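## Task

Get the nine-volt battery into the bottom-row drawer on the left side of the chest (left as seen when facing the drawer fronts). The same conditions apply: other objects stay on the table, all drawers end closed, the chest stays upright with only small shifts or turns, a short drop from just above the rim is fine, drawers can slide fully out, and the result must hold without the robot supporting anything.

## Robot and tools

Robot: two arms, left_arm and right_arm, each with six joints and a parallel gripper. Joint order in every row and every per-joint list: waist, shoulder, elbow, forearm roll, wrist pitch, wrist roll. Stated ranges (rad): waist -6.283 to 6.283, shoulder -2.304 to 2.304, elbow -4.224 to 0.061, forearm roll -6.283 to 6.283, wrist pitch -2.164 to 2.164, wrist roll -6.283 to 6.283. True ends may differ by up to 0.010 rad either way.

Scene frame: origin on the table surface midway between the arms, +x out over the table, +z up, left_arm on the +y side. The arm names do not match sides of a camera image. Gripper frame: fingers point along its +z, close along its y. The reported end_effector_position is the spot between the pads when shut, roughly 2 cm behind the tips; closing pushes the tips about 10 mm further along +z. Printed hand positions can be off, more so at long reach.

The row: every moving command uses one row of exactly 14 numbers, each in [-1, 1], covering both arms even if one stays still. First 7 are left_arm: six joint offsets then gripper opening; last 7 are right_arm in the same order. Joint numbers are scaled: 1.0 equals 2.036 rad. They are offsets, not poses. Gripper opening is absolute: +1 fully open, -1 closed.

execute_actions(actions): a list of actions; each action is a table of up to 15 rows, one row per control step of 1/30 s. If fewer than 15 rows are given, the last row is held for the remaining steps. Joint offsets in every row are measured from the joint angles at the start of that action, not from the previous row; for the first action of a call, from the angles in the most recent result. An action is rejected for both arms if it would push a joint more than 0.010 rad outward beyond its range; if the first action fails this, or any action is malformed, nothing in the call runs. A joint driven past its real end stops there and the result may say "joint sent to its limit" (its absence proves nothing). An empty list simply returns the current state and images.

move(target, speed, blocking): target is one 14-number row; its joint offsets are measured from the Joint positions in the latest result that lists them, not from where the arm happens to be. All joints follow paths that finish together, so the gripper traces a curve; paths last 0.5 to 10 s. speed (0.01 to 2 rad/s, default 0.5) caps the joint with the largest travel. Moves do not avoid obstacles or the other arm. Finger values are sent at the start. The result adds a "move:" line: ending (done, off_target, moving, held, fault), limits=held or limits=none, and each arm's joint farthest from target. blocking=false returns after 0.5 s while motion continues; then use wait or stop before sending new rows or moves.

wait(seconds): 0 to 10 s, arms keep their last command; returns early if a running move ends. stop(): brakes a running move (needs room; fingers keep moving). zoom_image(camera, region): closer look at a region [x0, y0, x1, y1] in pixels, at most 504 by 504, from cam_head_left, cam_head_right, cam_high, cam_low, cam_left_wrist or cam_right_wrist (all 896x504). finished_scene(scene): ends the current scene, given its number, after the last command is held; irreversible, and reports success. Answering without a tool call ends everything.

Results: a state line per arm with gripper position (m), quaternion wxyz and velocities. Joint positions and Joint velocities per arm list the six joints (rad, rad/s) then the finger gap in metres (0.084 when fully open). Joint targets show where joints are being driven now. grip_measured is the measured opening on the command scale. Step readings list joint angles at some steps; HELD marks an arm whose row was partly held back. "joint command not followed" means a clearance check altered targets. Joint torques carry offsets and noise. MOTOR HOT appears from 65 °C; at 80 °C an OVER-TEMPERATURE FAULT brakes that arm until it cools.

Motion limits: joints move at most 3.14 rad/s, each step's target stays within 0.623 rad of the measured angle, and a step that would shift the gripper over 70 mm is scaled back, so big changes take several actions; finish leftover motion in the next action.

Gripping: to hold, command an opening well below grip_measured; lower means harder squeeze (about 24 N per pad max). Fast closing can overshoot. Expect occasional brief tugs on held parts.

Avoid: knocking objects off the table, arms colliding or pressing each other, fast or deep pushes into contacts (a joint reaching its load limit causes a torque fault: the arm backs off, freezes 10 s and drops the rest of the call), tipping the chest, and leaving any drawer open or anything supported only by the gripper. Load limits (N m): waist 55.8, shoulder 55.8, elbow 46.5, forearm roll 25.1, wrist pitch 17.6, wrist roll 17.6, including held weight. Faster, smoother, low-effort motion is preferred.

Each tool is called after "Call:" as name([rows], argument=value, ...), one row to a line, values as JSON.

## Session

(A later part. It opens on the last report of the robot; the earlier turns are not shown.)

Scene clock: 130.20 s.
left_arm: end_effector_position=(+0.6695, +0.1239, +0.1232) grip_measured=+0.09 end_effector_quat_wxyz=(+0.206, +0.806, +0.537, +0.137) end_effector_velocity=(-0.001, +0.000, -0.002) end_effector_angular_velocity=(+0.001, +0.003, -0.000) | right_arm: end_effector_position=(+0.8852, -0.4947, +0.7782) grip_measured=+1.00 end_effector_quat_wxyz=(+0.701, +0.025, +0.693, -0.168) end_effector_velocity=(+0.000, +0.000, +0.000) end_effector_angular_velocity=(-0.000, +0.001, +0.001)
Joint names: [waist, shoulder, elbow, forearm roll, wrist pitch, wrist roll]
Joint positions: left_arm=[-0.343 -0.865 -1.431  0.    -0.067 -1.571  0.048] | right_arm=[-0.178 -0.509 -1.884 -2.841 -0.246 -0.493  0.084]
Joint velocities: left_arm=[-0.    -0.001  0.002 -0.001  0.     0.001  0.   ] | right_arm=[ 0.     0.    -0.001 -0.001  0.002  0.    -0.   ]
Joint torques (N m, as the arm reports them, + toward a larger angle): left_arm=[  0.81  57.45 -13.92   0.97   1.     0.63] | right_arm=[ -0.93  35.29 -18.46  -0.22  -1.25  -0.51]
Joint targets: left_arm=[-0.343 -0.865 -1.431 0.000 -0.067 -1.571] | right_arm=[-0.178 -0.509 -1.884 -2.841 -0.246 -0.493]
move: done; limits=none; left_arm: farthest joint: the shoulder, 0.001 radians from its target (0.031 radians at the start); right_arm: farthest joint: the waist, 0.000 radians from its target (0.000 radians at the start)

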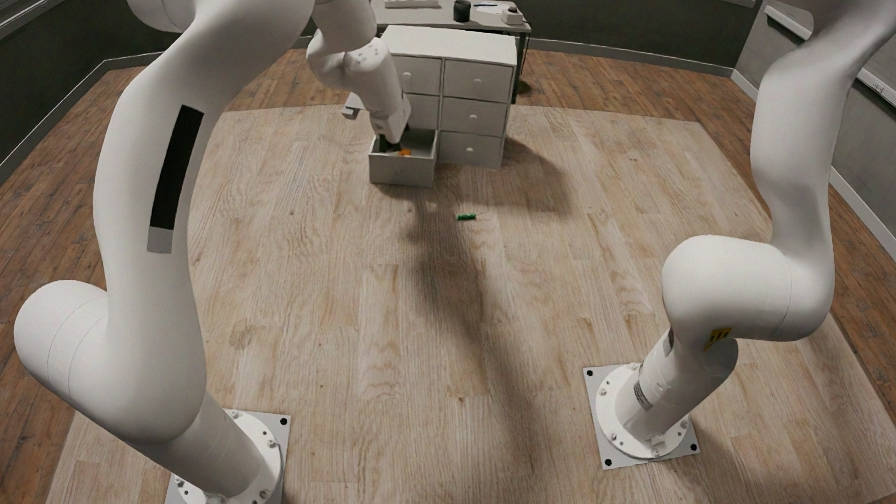

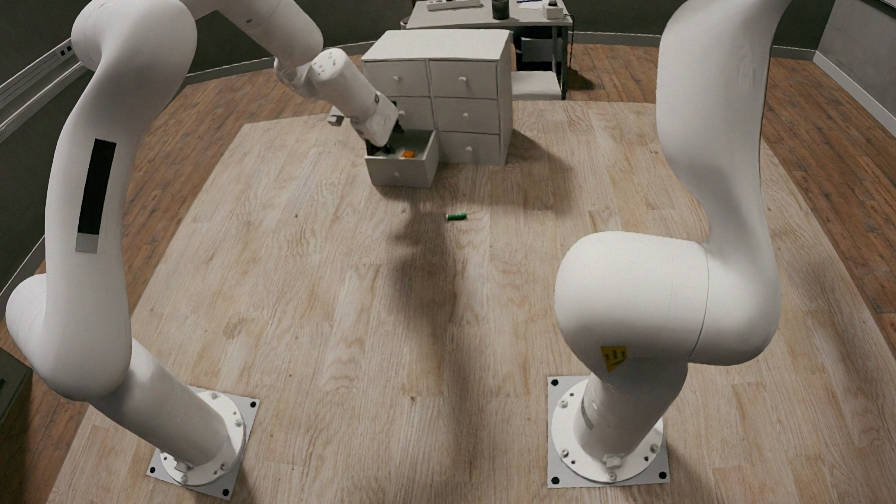

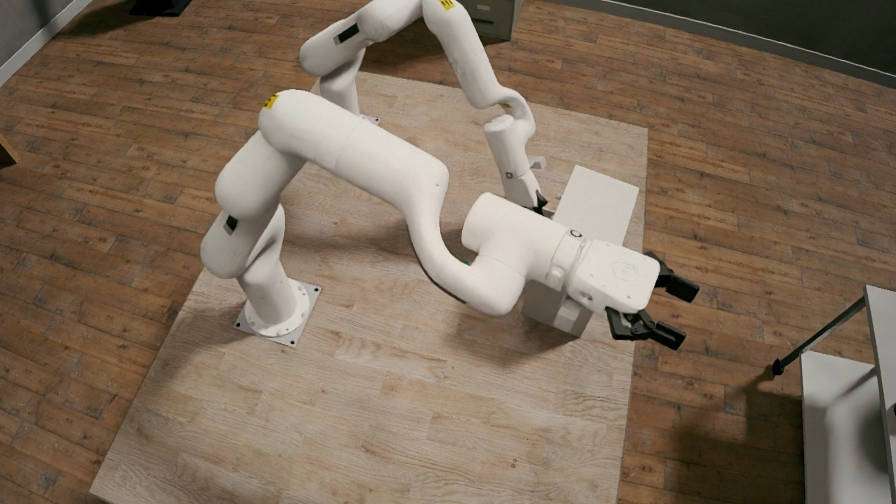

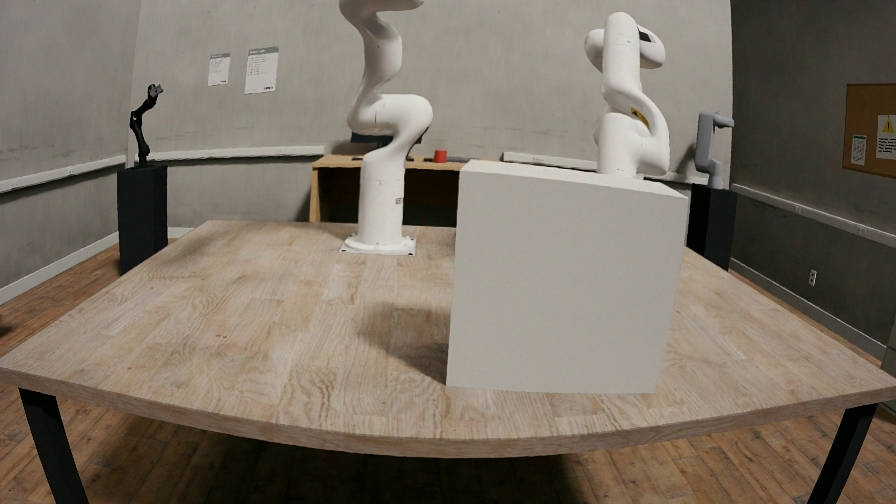

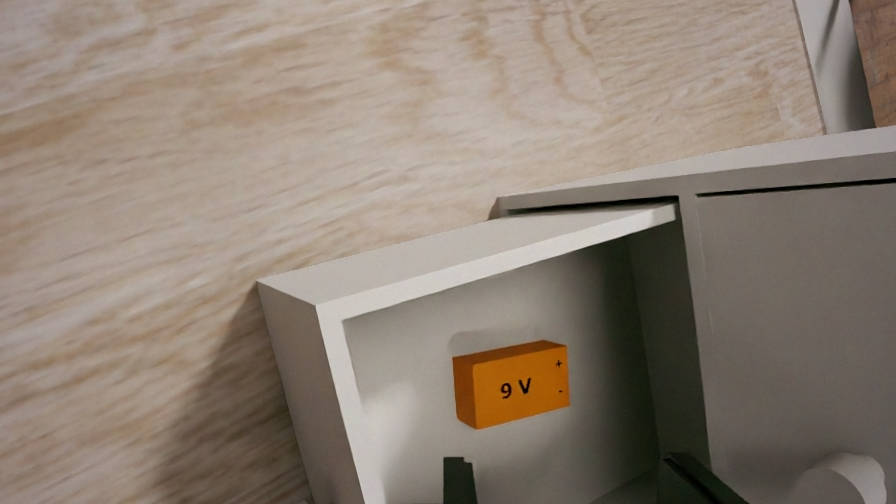

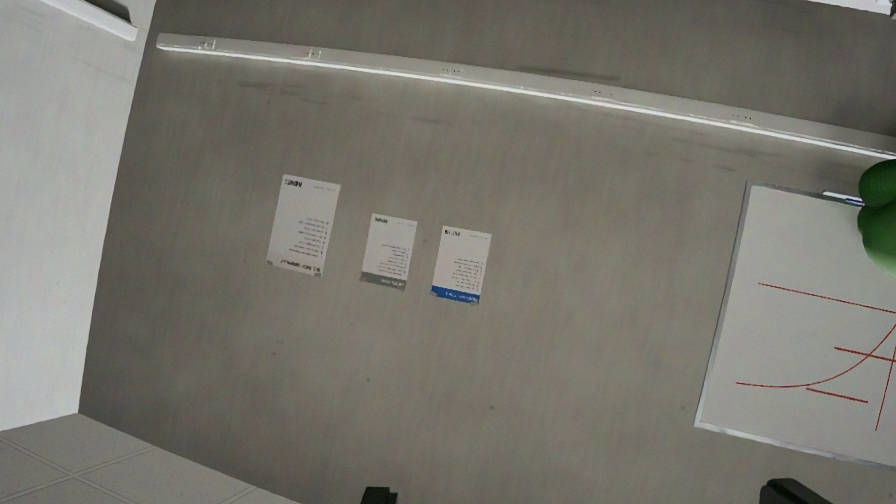

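Call:
move(target=[0,0.09,0,0,-0.03,0,0.1,0,0,0,0,0,0,1], speed=0.3)

Call:
move(target=[-0.018,0.05,0.278,0,0.1,0.772,0.3,0,0,0,0,0,0,1], speed=1)

Call:
wait(seconds=0)

Scene clock: 137.13 s.
left_arm: end_effector_position=(+0.6868, +0.1167, +0.2574) grip_measured=+0.09 end_effector_quat_wxyz=(+0.254, +0.792, +0.528, +0.169) end_effector_velocity=(+0.002, -0.001, +0.004) end_effector_angular_velocity=(-0.002, -0.007, -0.001) | right_arm: end_effector_position=(+0.8852, -0.4947, +0.7782) grip_measured=+1.00 end_effector_quat_wxyz=(+0.701, +0.025, +0.693, -0.168) end_effector_velocity=(-0.000, -0.000, +0.000) end_effector_angular_velocity=(+0.000, -0.001, -0.001)
Joint names: [waist, shoulder, elbow, forearm roll, wrist pitch, wrist roll]
Joint positions: left_arm=[-0.343 -0.682 -1.43   0.    -0.128 -1.571  0.048] | right_arm=[-0.178 -0.509 -1.884 -2.841 -0.246 -0.493  0.084]
Joint velocities: left_arm=[-0.     0.003 -0.004  0.     0.001  0.001  0.   ] | right_arm=[-0. -0. -0.  0. -0. -0. -0.]
Joint torques (N m, as the arm reports them, + toward a larger angle): left_arm=[ -0.61  58.66 -17.98   2.84   1.05   0.08] | right_arm=[ -2.53  35.11 -17.86  -0.24  -1.08  -0.28]
Joint targets: left_arm=[-0.343 -0.682 -1.431 0.000 -0.128 -1.571] | right_arm=[-0.178 -0.509 -1.884 -2.841 -0.246 -0.493]
move: done; limits=none; left_arm: farthest joint: the shoulder, 0.001 radians from its target (0.183 radians at the start); right_arm: farthest joint: the waist, 0.000 radians from its target (0.000 radians at the start)

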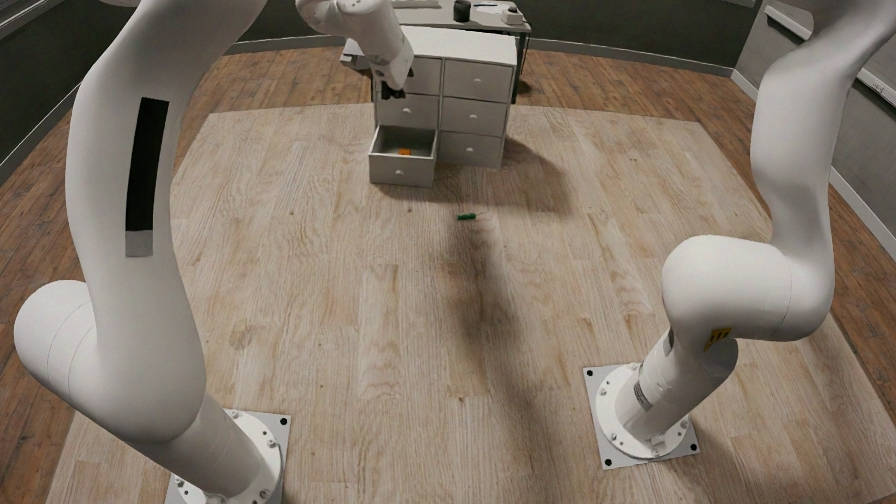

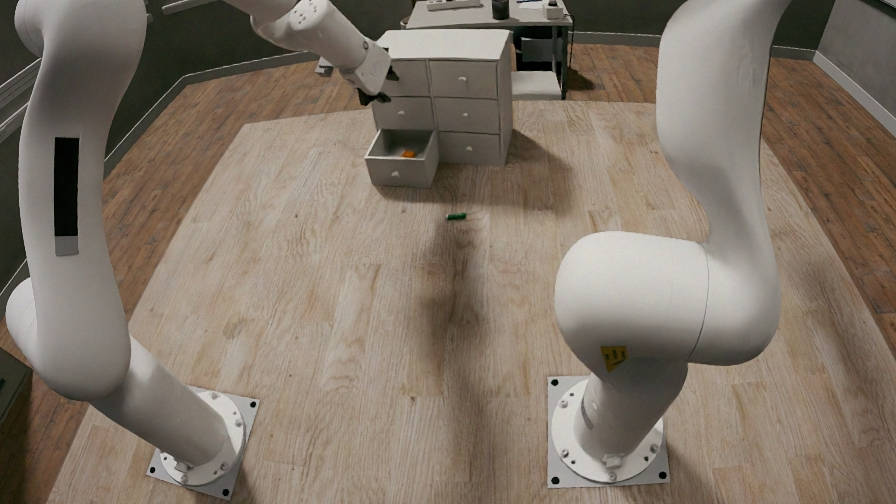

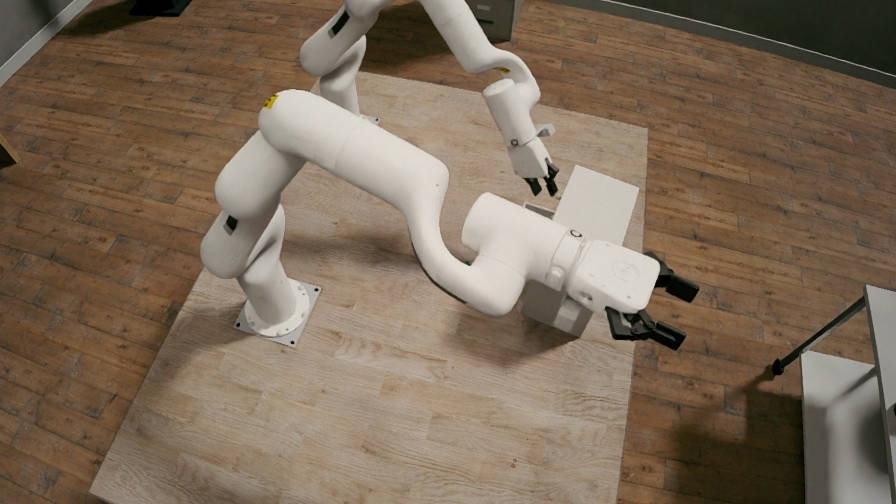

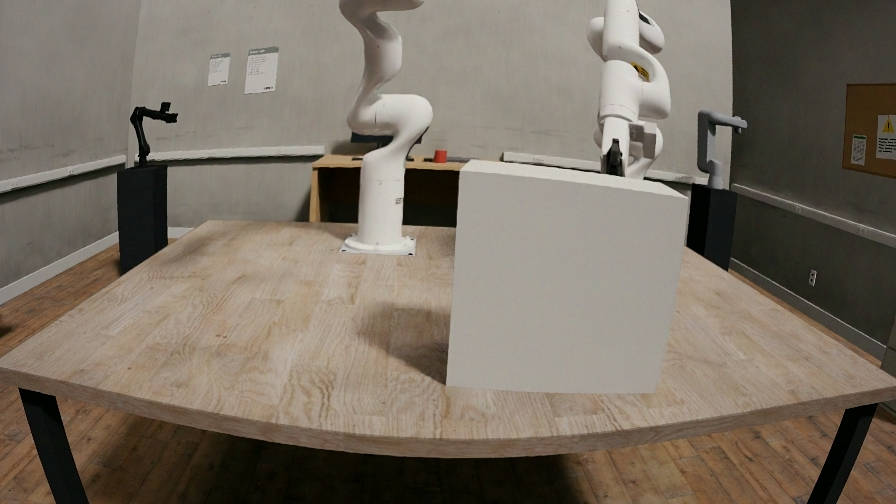

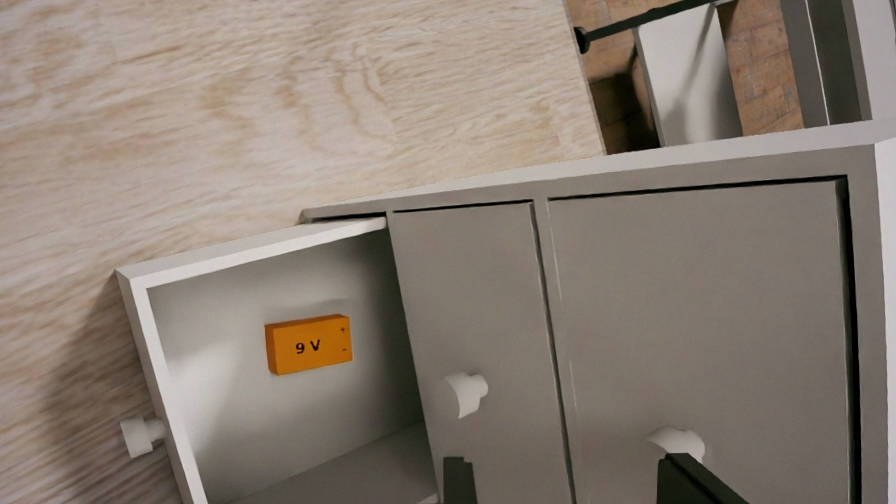

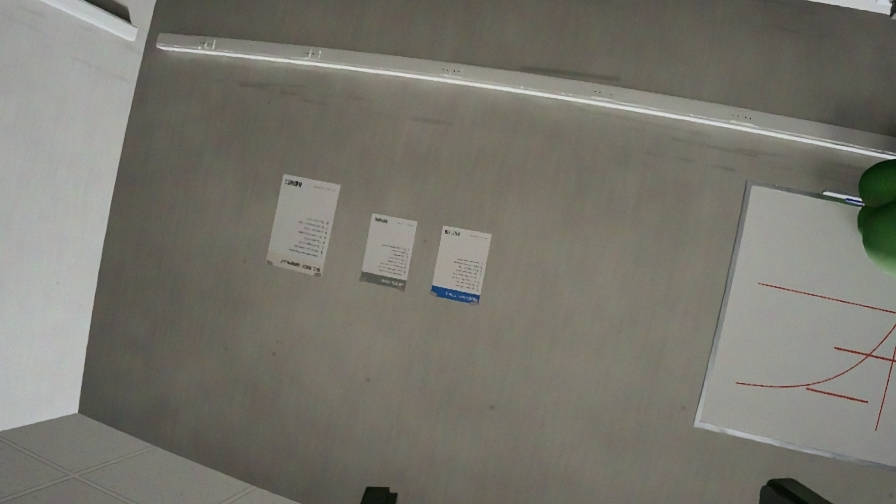

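Scene clock: 139.27 s.
left_arm: end_effector_position=(+0.4716, +0.1841, +0.0944) grip_measured=+0.29 end_effector_quat_wxyz=(+0.038, +0.961, -0.211, +0.175) end_effector_velocity=(-0.001, +0.000, -0.001) end_effector_angular_velocity=(+0.002, +0.002, -0.004) | right_arm: end_effector_position=(+0.8852, -0.4947, +0.7782) grip_measured=+1.00 end_effector_quat_wxyz=(+0.701, +0.025, +0.693, -0.168) end_effector_velocity=(-0.000, -0.001, +0.000) end_effector_angular_velocity=(-0.000, -0.001, -0.002)
Joint names: [waist, shoulder, elbow, forearm roll, wrist pitch, wrist roll]
Joint positions: left_arm=[-0.38  -0.581 -0.865  0.     0.076 -0.     0.056] | right_arm=[-0.178 -0.509 -1.884 -2.841 -0.246 -0.493  0.084]
Joint velocities: left_arm=[-0.    -0.     0.002  0.001 -0.     0.003 -0.   ] | right_arm=[-0.002  0.    -0.    -0.    -0.     0.     0.   ]
Joint torques (N m, as the arm reports them, + toward a larger angle): left_arm=[  4.61  41.73 -12.77   1.4    0.49   0.14] | right_arm=[  1.2   34.77 -17.22  -1.02  -1.04  -0.09]
Joint targets: left_arm=[-0.380 -0.581 -0.864 0.000 0.076 0.000] | right_arm=[-0.178 -0.509 -1.884 -2.841 -0.246 -0.493]
move: done; limits=none; left_arm: farthest joint: the elbow, 0.001 radians from its target (0.566 radians at the start); right_arm: farthest joint: the waist, 0.000 radians from its target (0.000 radians at the start)

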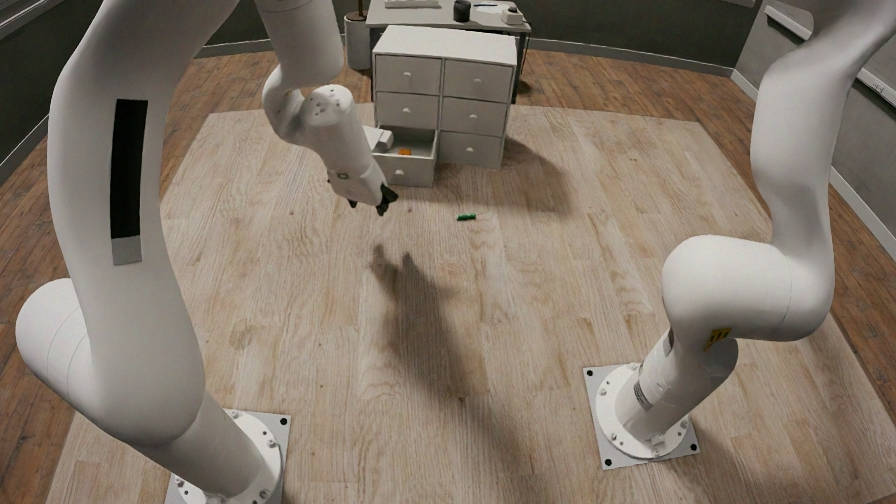

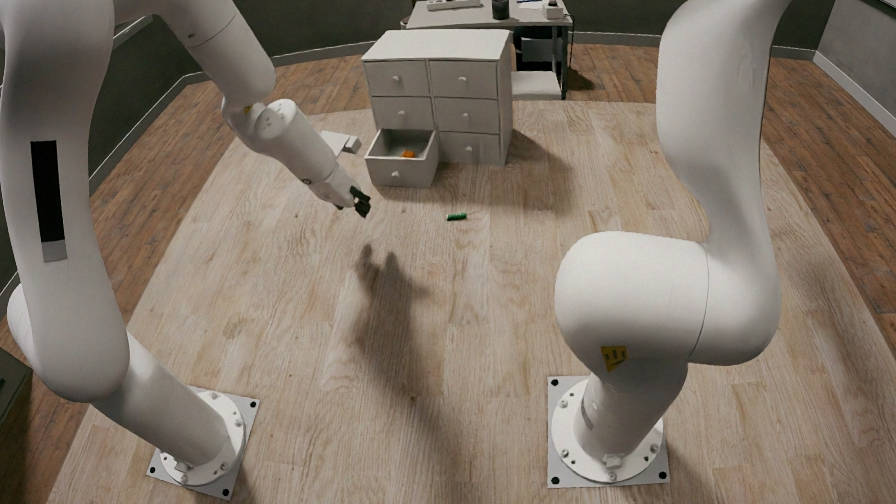

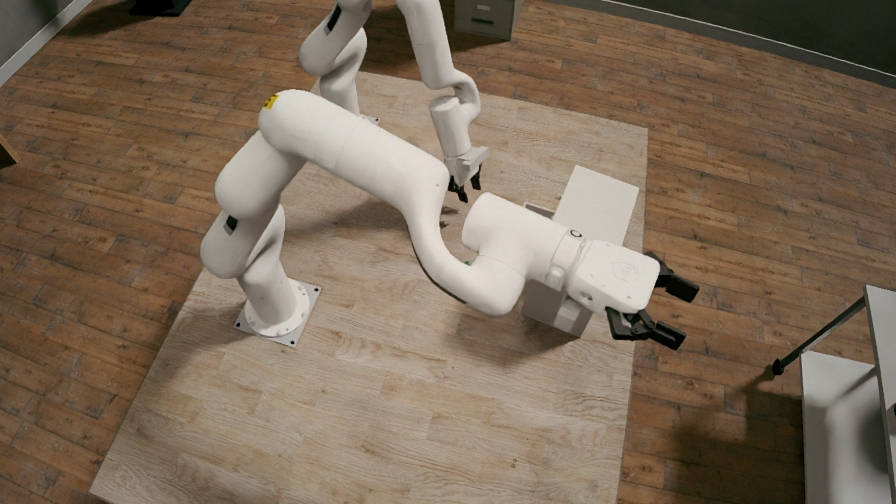

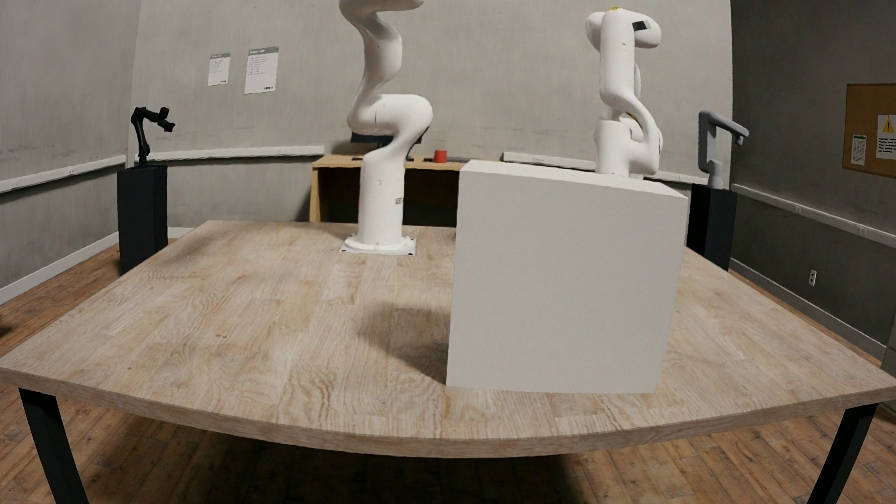

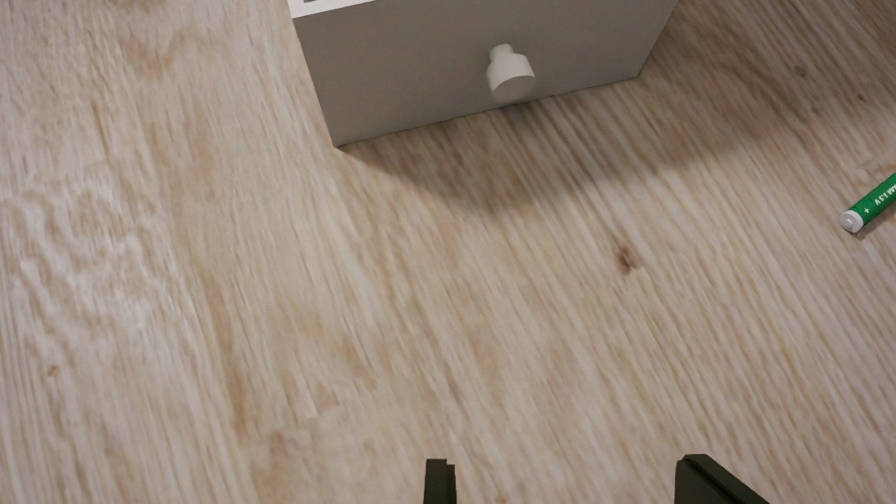

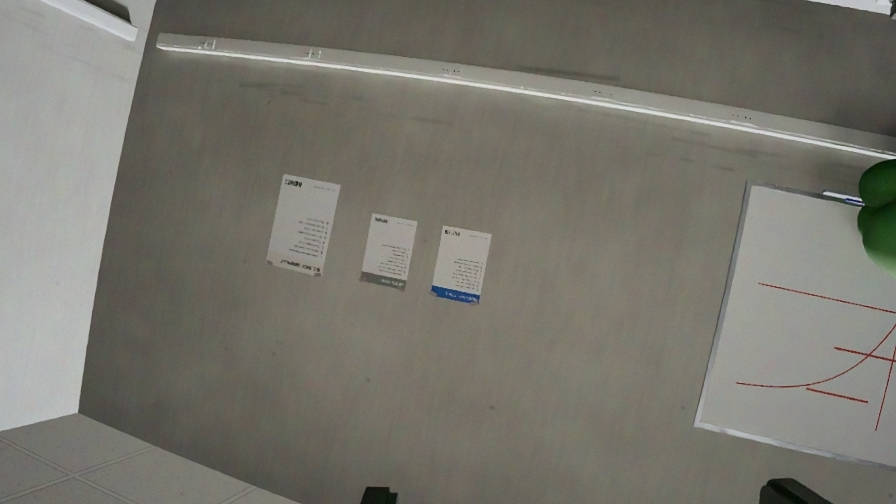

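Scene clock: 139.27 s.
left_arm: end_effector_position=(+0.4716, +0.1841, +0.0944) grip_measured=+0.29 end_effector_quat_wxyz=(+0.038, +0.961, -0.211, +0.175) end_effector_velocity=(-0.001, +0.000, -0.001) end_effector_angular_velocity=(+0.002, +0.002, -0.004) | right_arm: end_effector_position=(+0.8852, -0.4947, +0.7782) grip_measured=+1.00 end_effector_quat_wxyz=(+0.701, +0.025, +0.693, -0.168) end_effector_velocity=(-0.000, -0.001, +0.000) end_effector_angular_velocity=(-0.000, -0.001, -0.002)
Joint names: [waist, shoulder, elbow, forearm roll, wrist pitch, wrist roll]
Joint positions: left_arm=[-0.38  -0.581 -0.865  0.     0.076 -0.     0.056] | right_arm=[-0.178 -0.509 -1.884 -2.841 -0.246 -0.493  0.084]
Joint velocities: left_arm=[-0.    -0.     0.002  0.001 -0.     0.003 -0.   ] | right_arm=[-0.002  0.    -0.    -0.    -0.     0.     0.   ]
Joint torques (N m, as the arm reports them, + toward a larger angle): left_arm=[  4.61  41.73 -12.77   1.4    0.49   0.14] | right_arm=[  1.2   34.77 -17.22  -1.02  -1.04  -0.09]
Joint targets: left_arm=[-0.380 -0.581 -0.864 0.000 0.076 0.000] | right_arm=[-0.178 -0.509 -1.884 -2.841 -0.246 -0.493]

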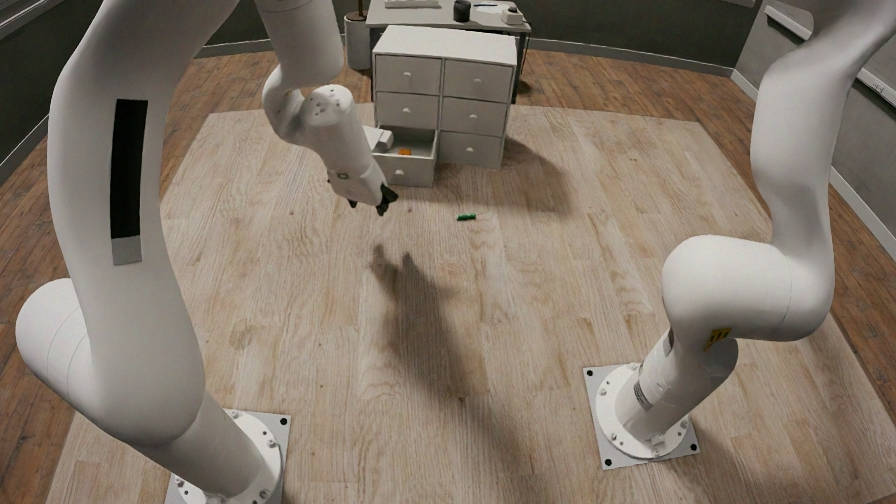

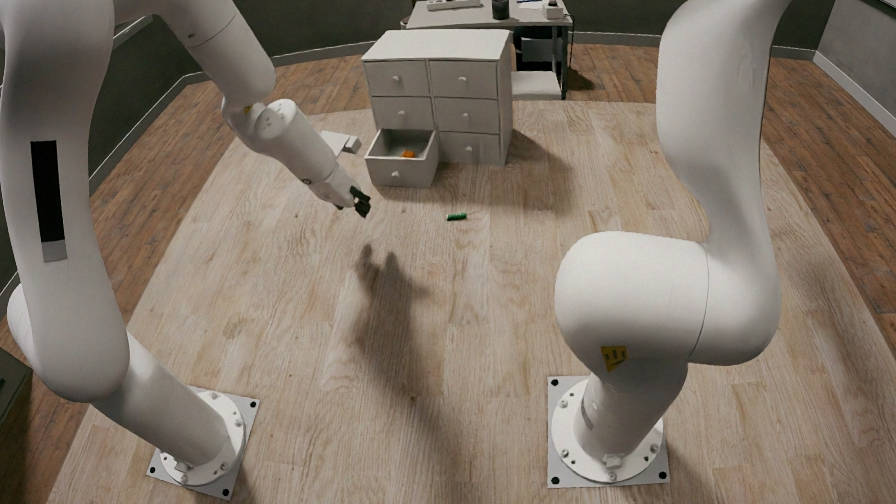

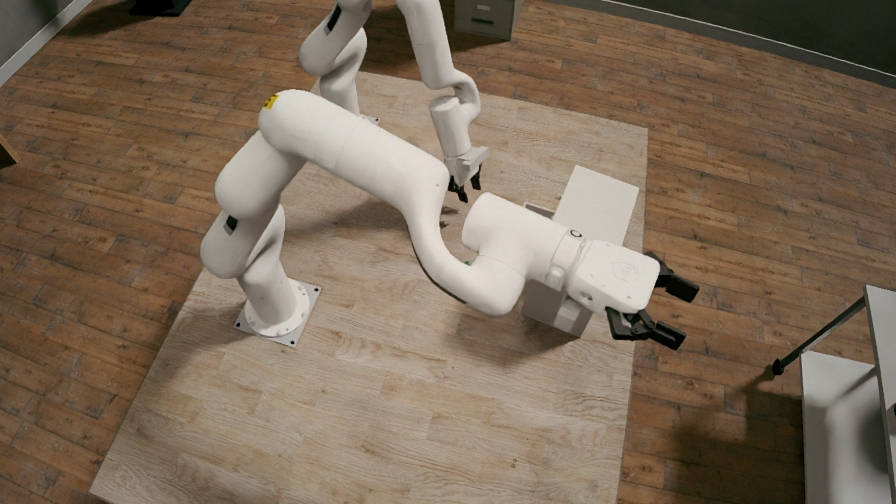

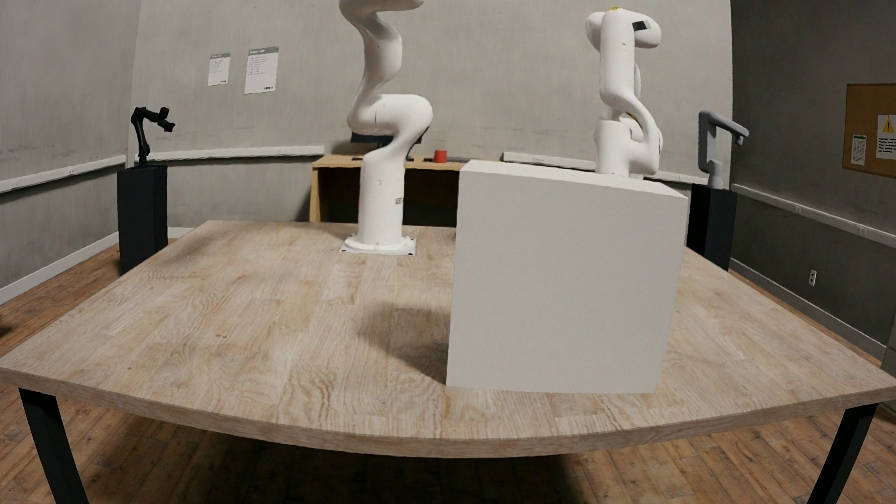

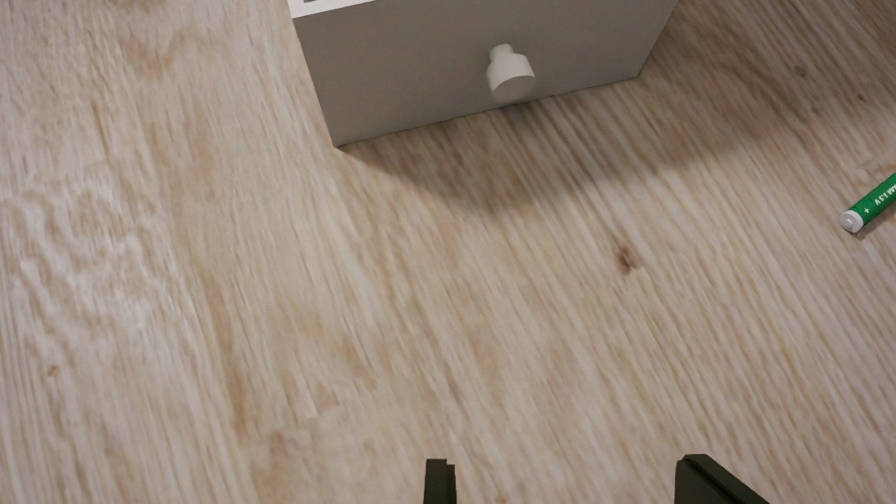

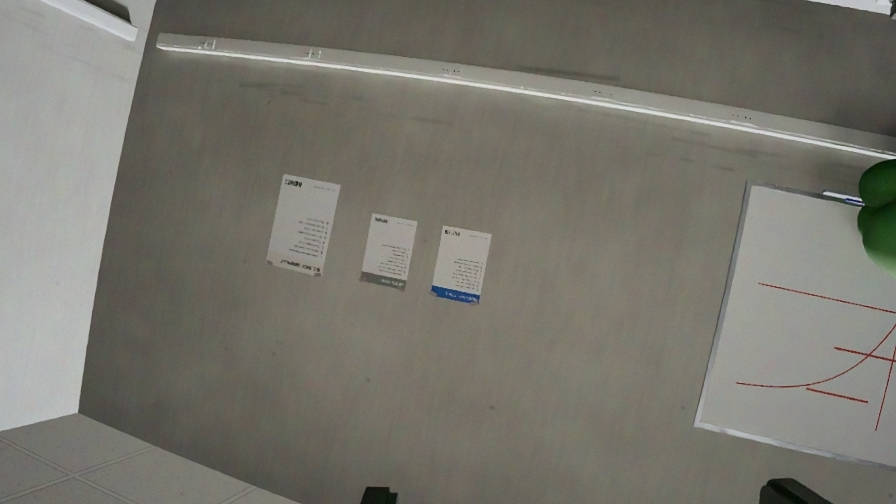

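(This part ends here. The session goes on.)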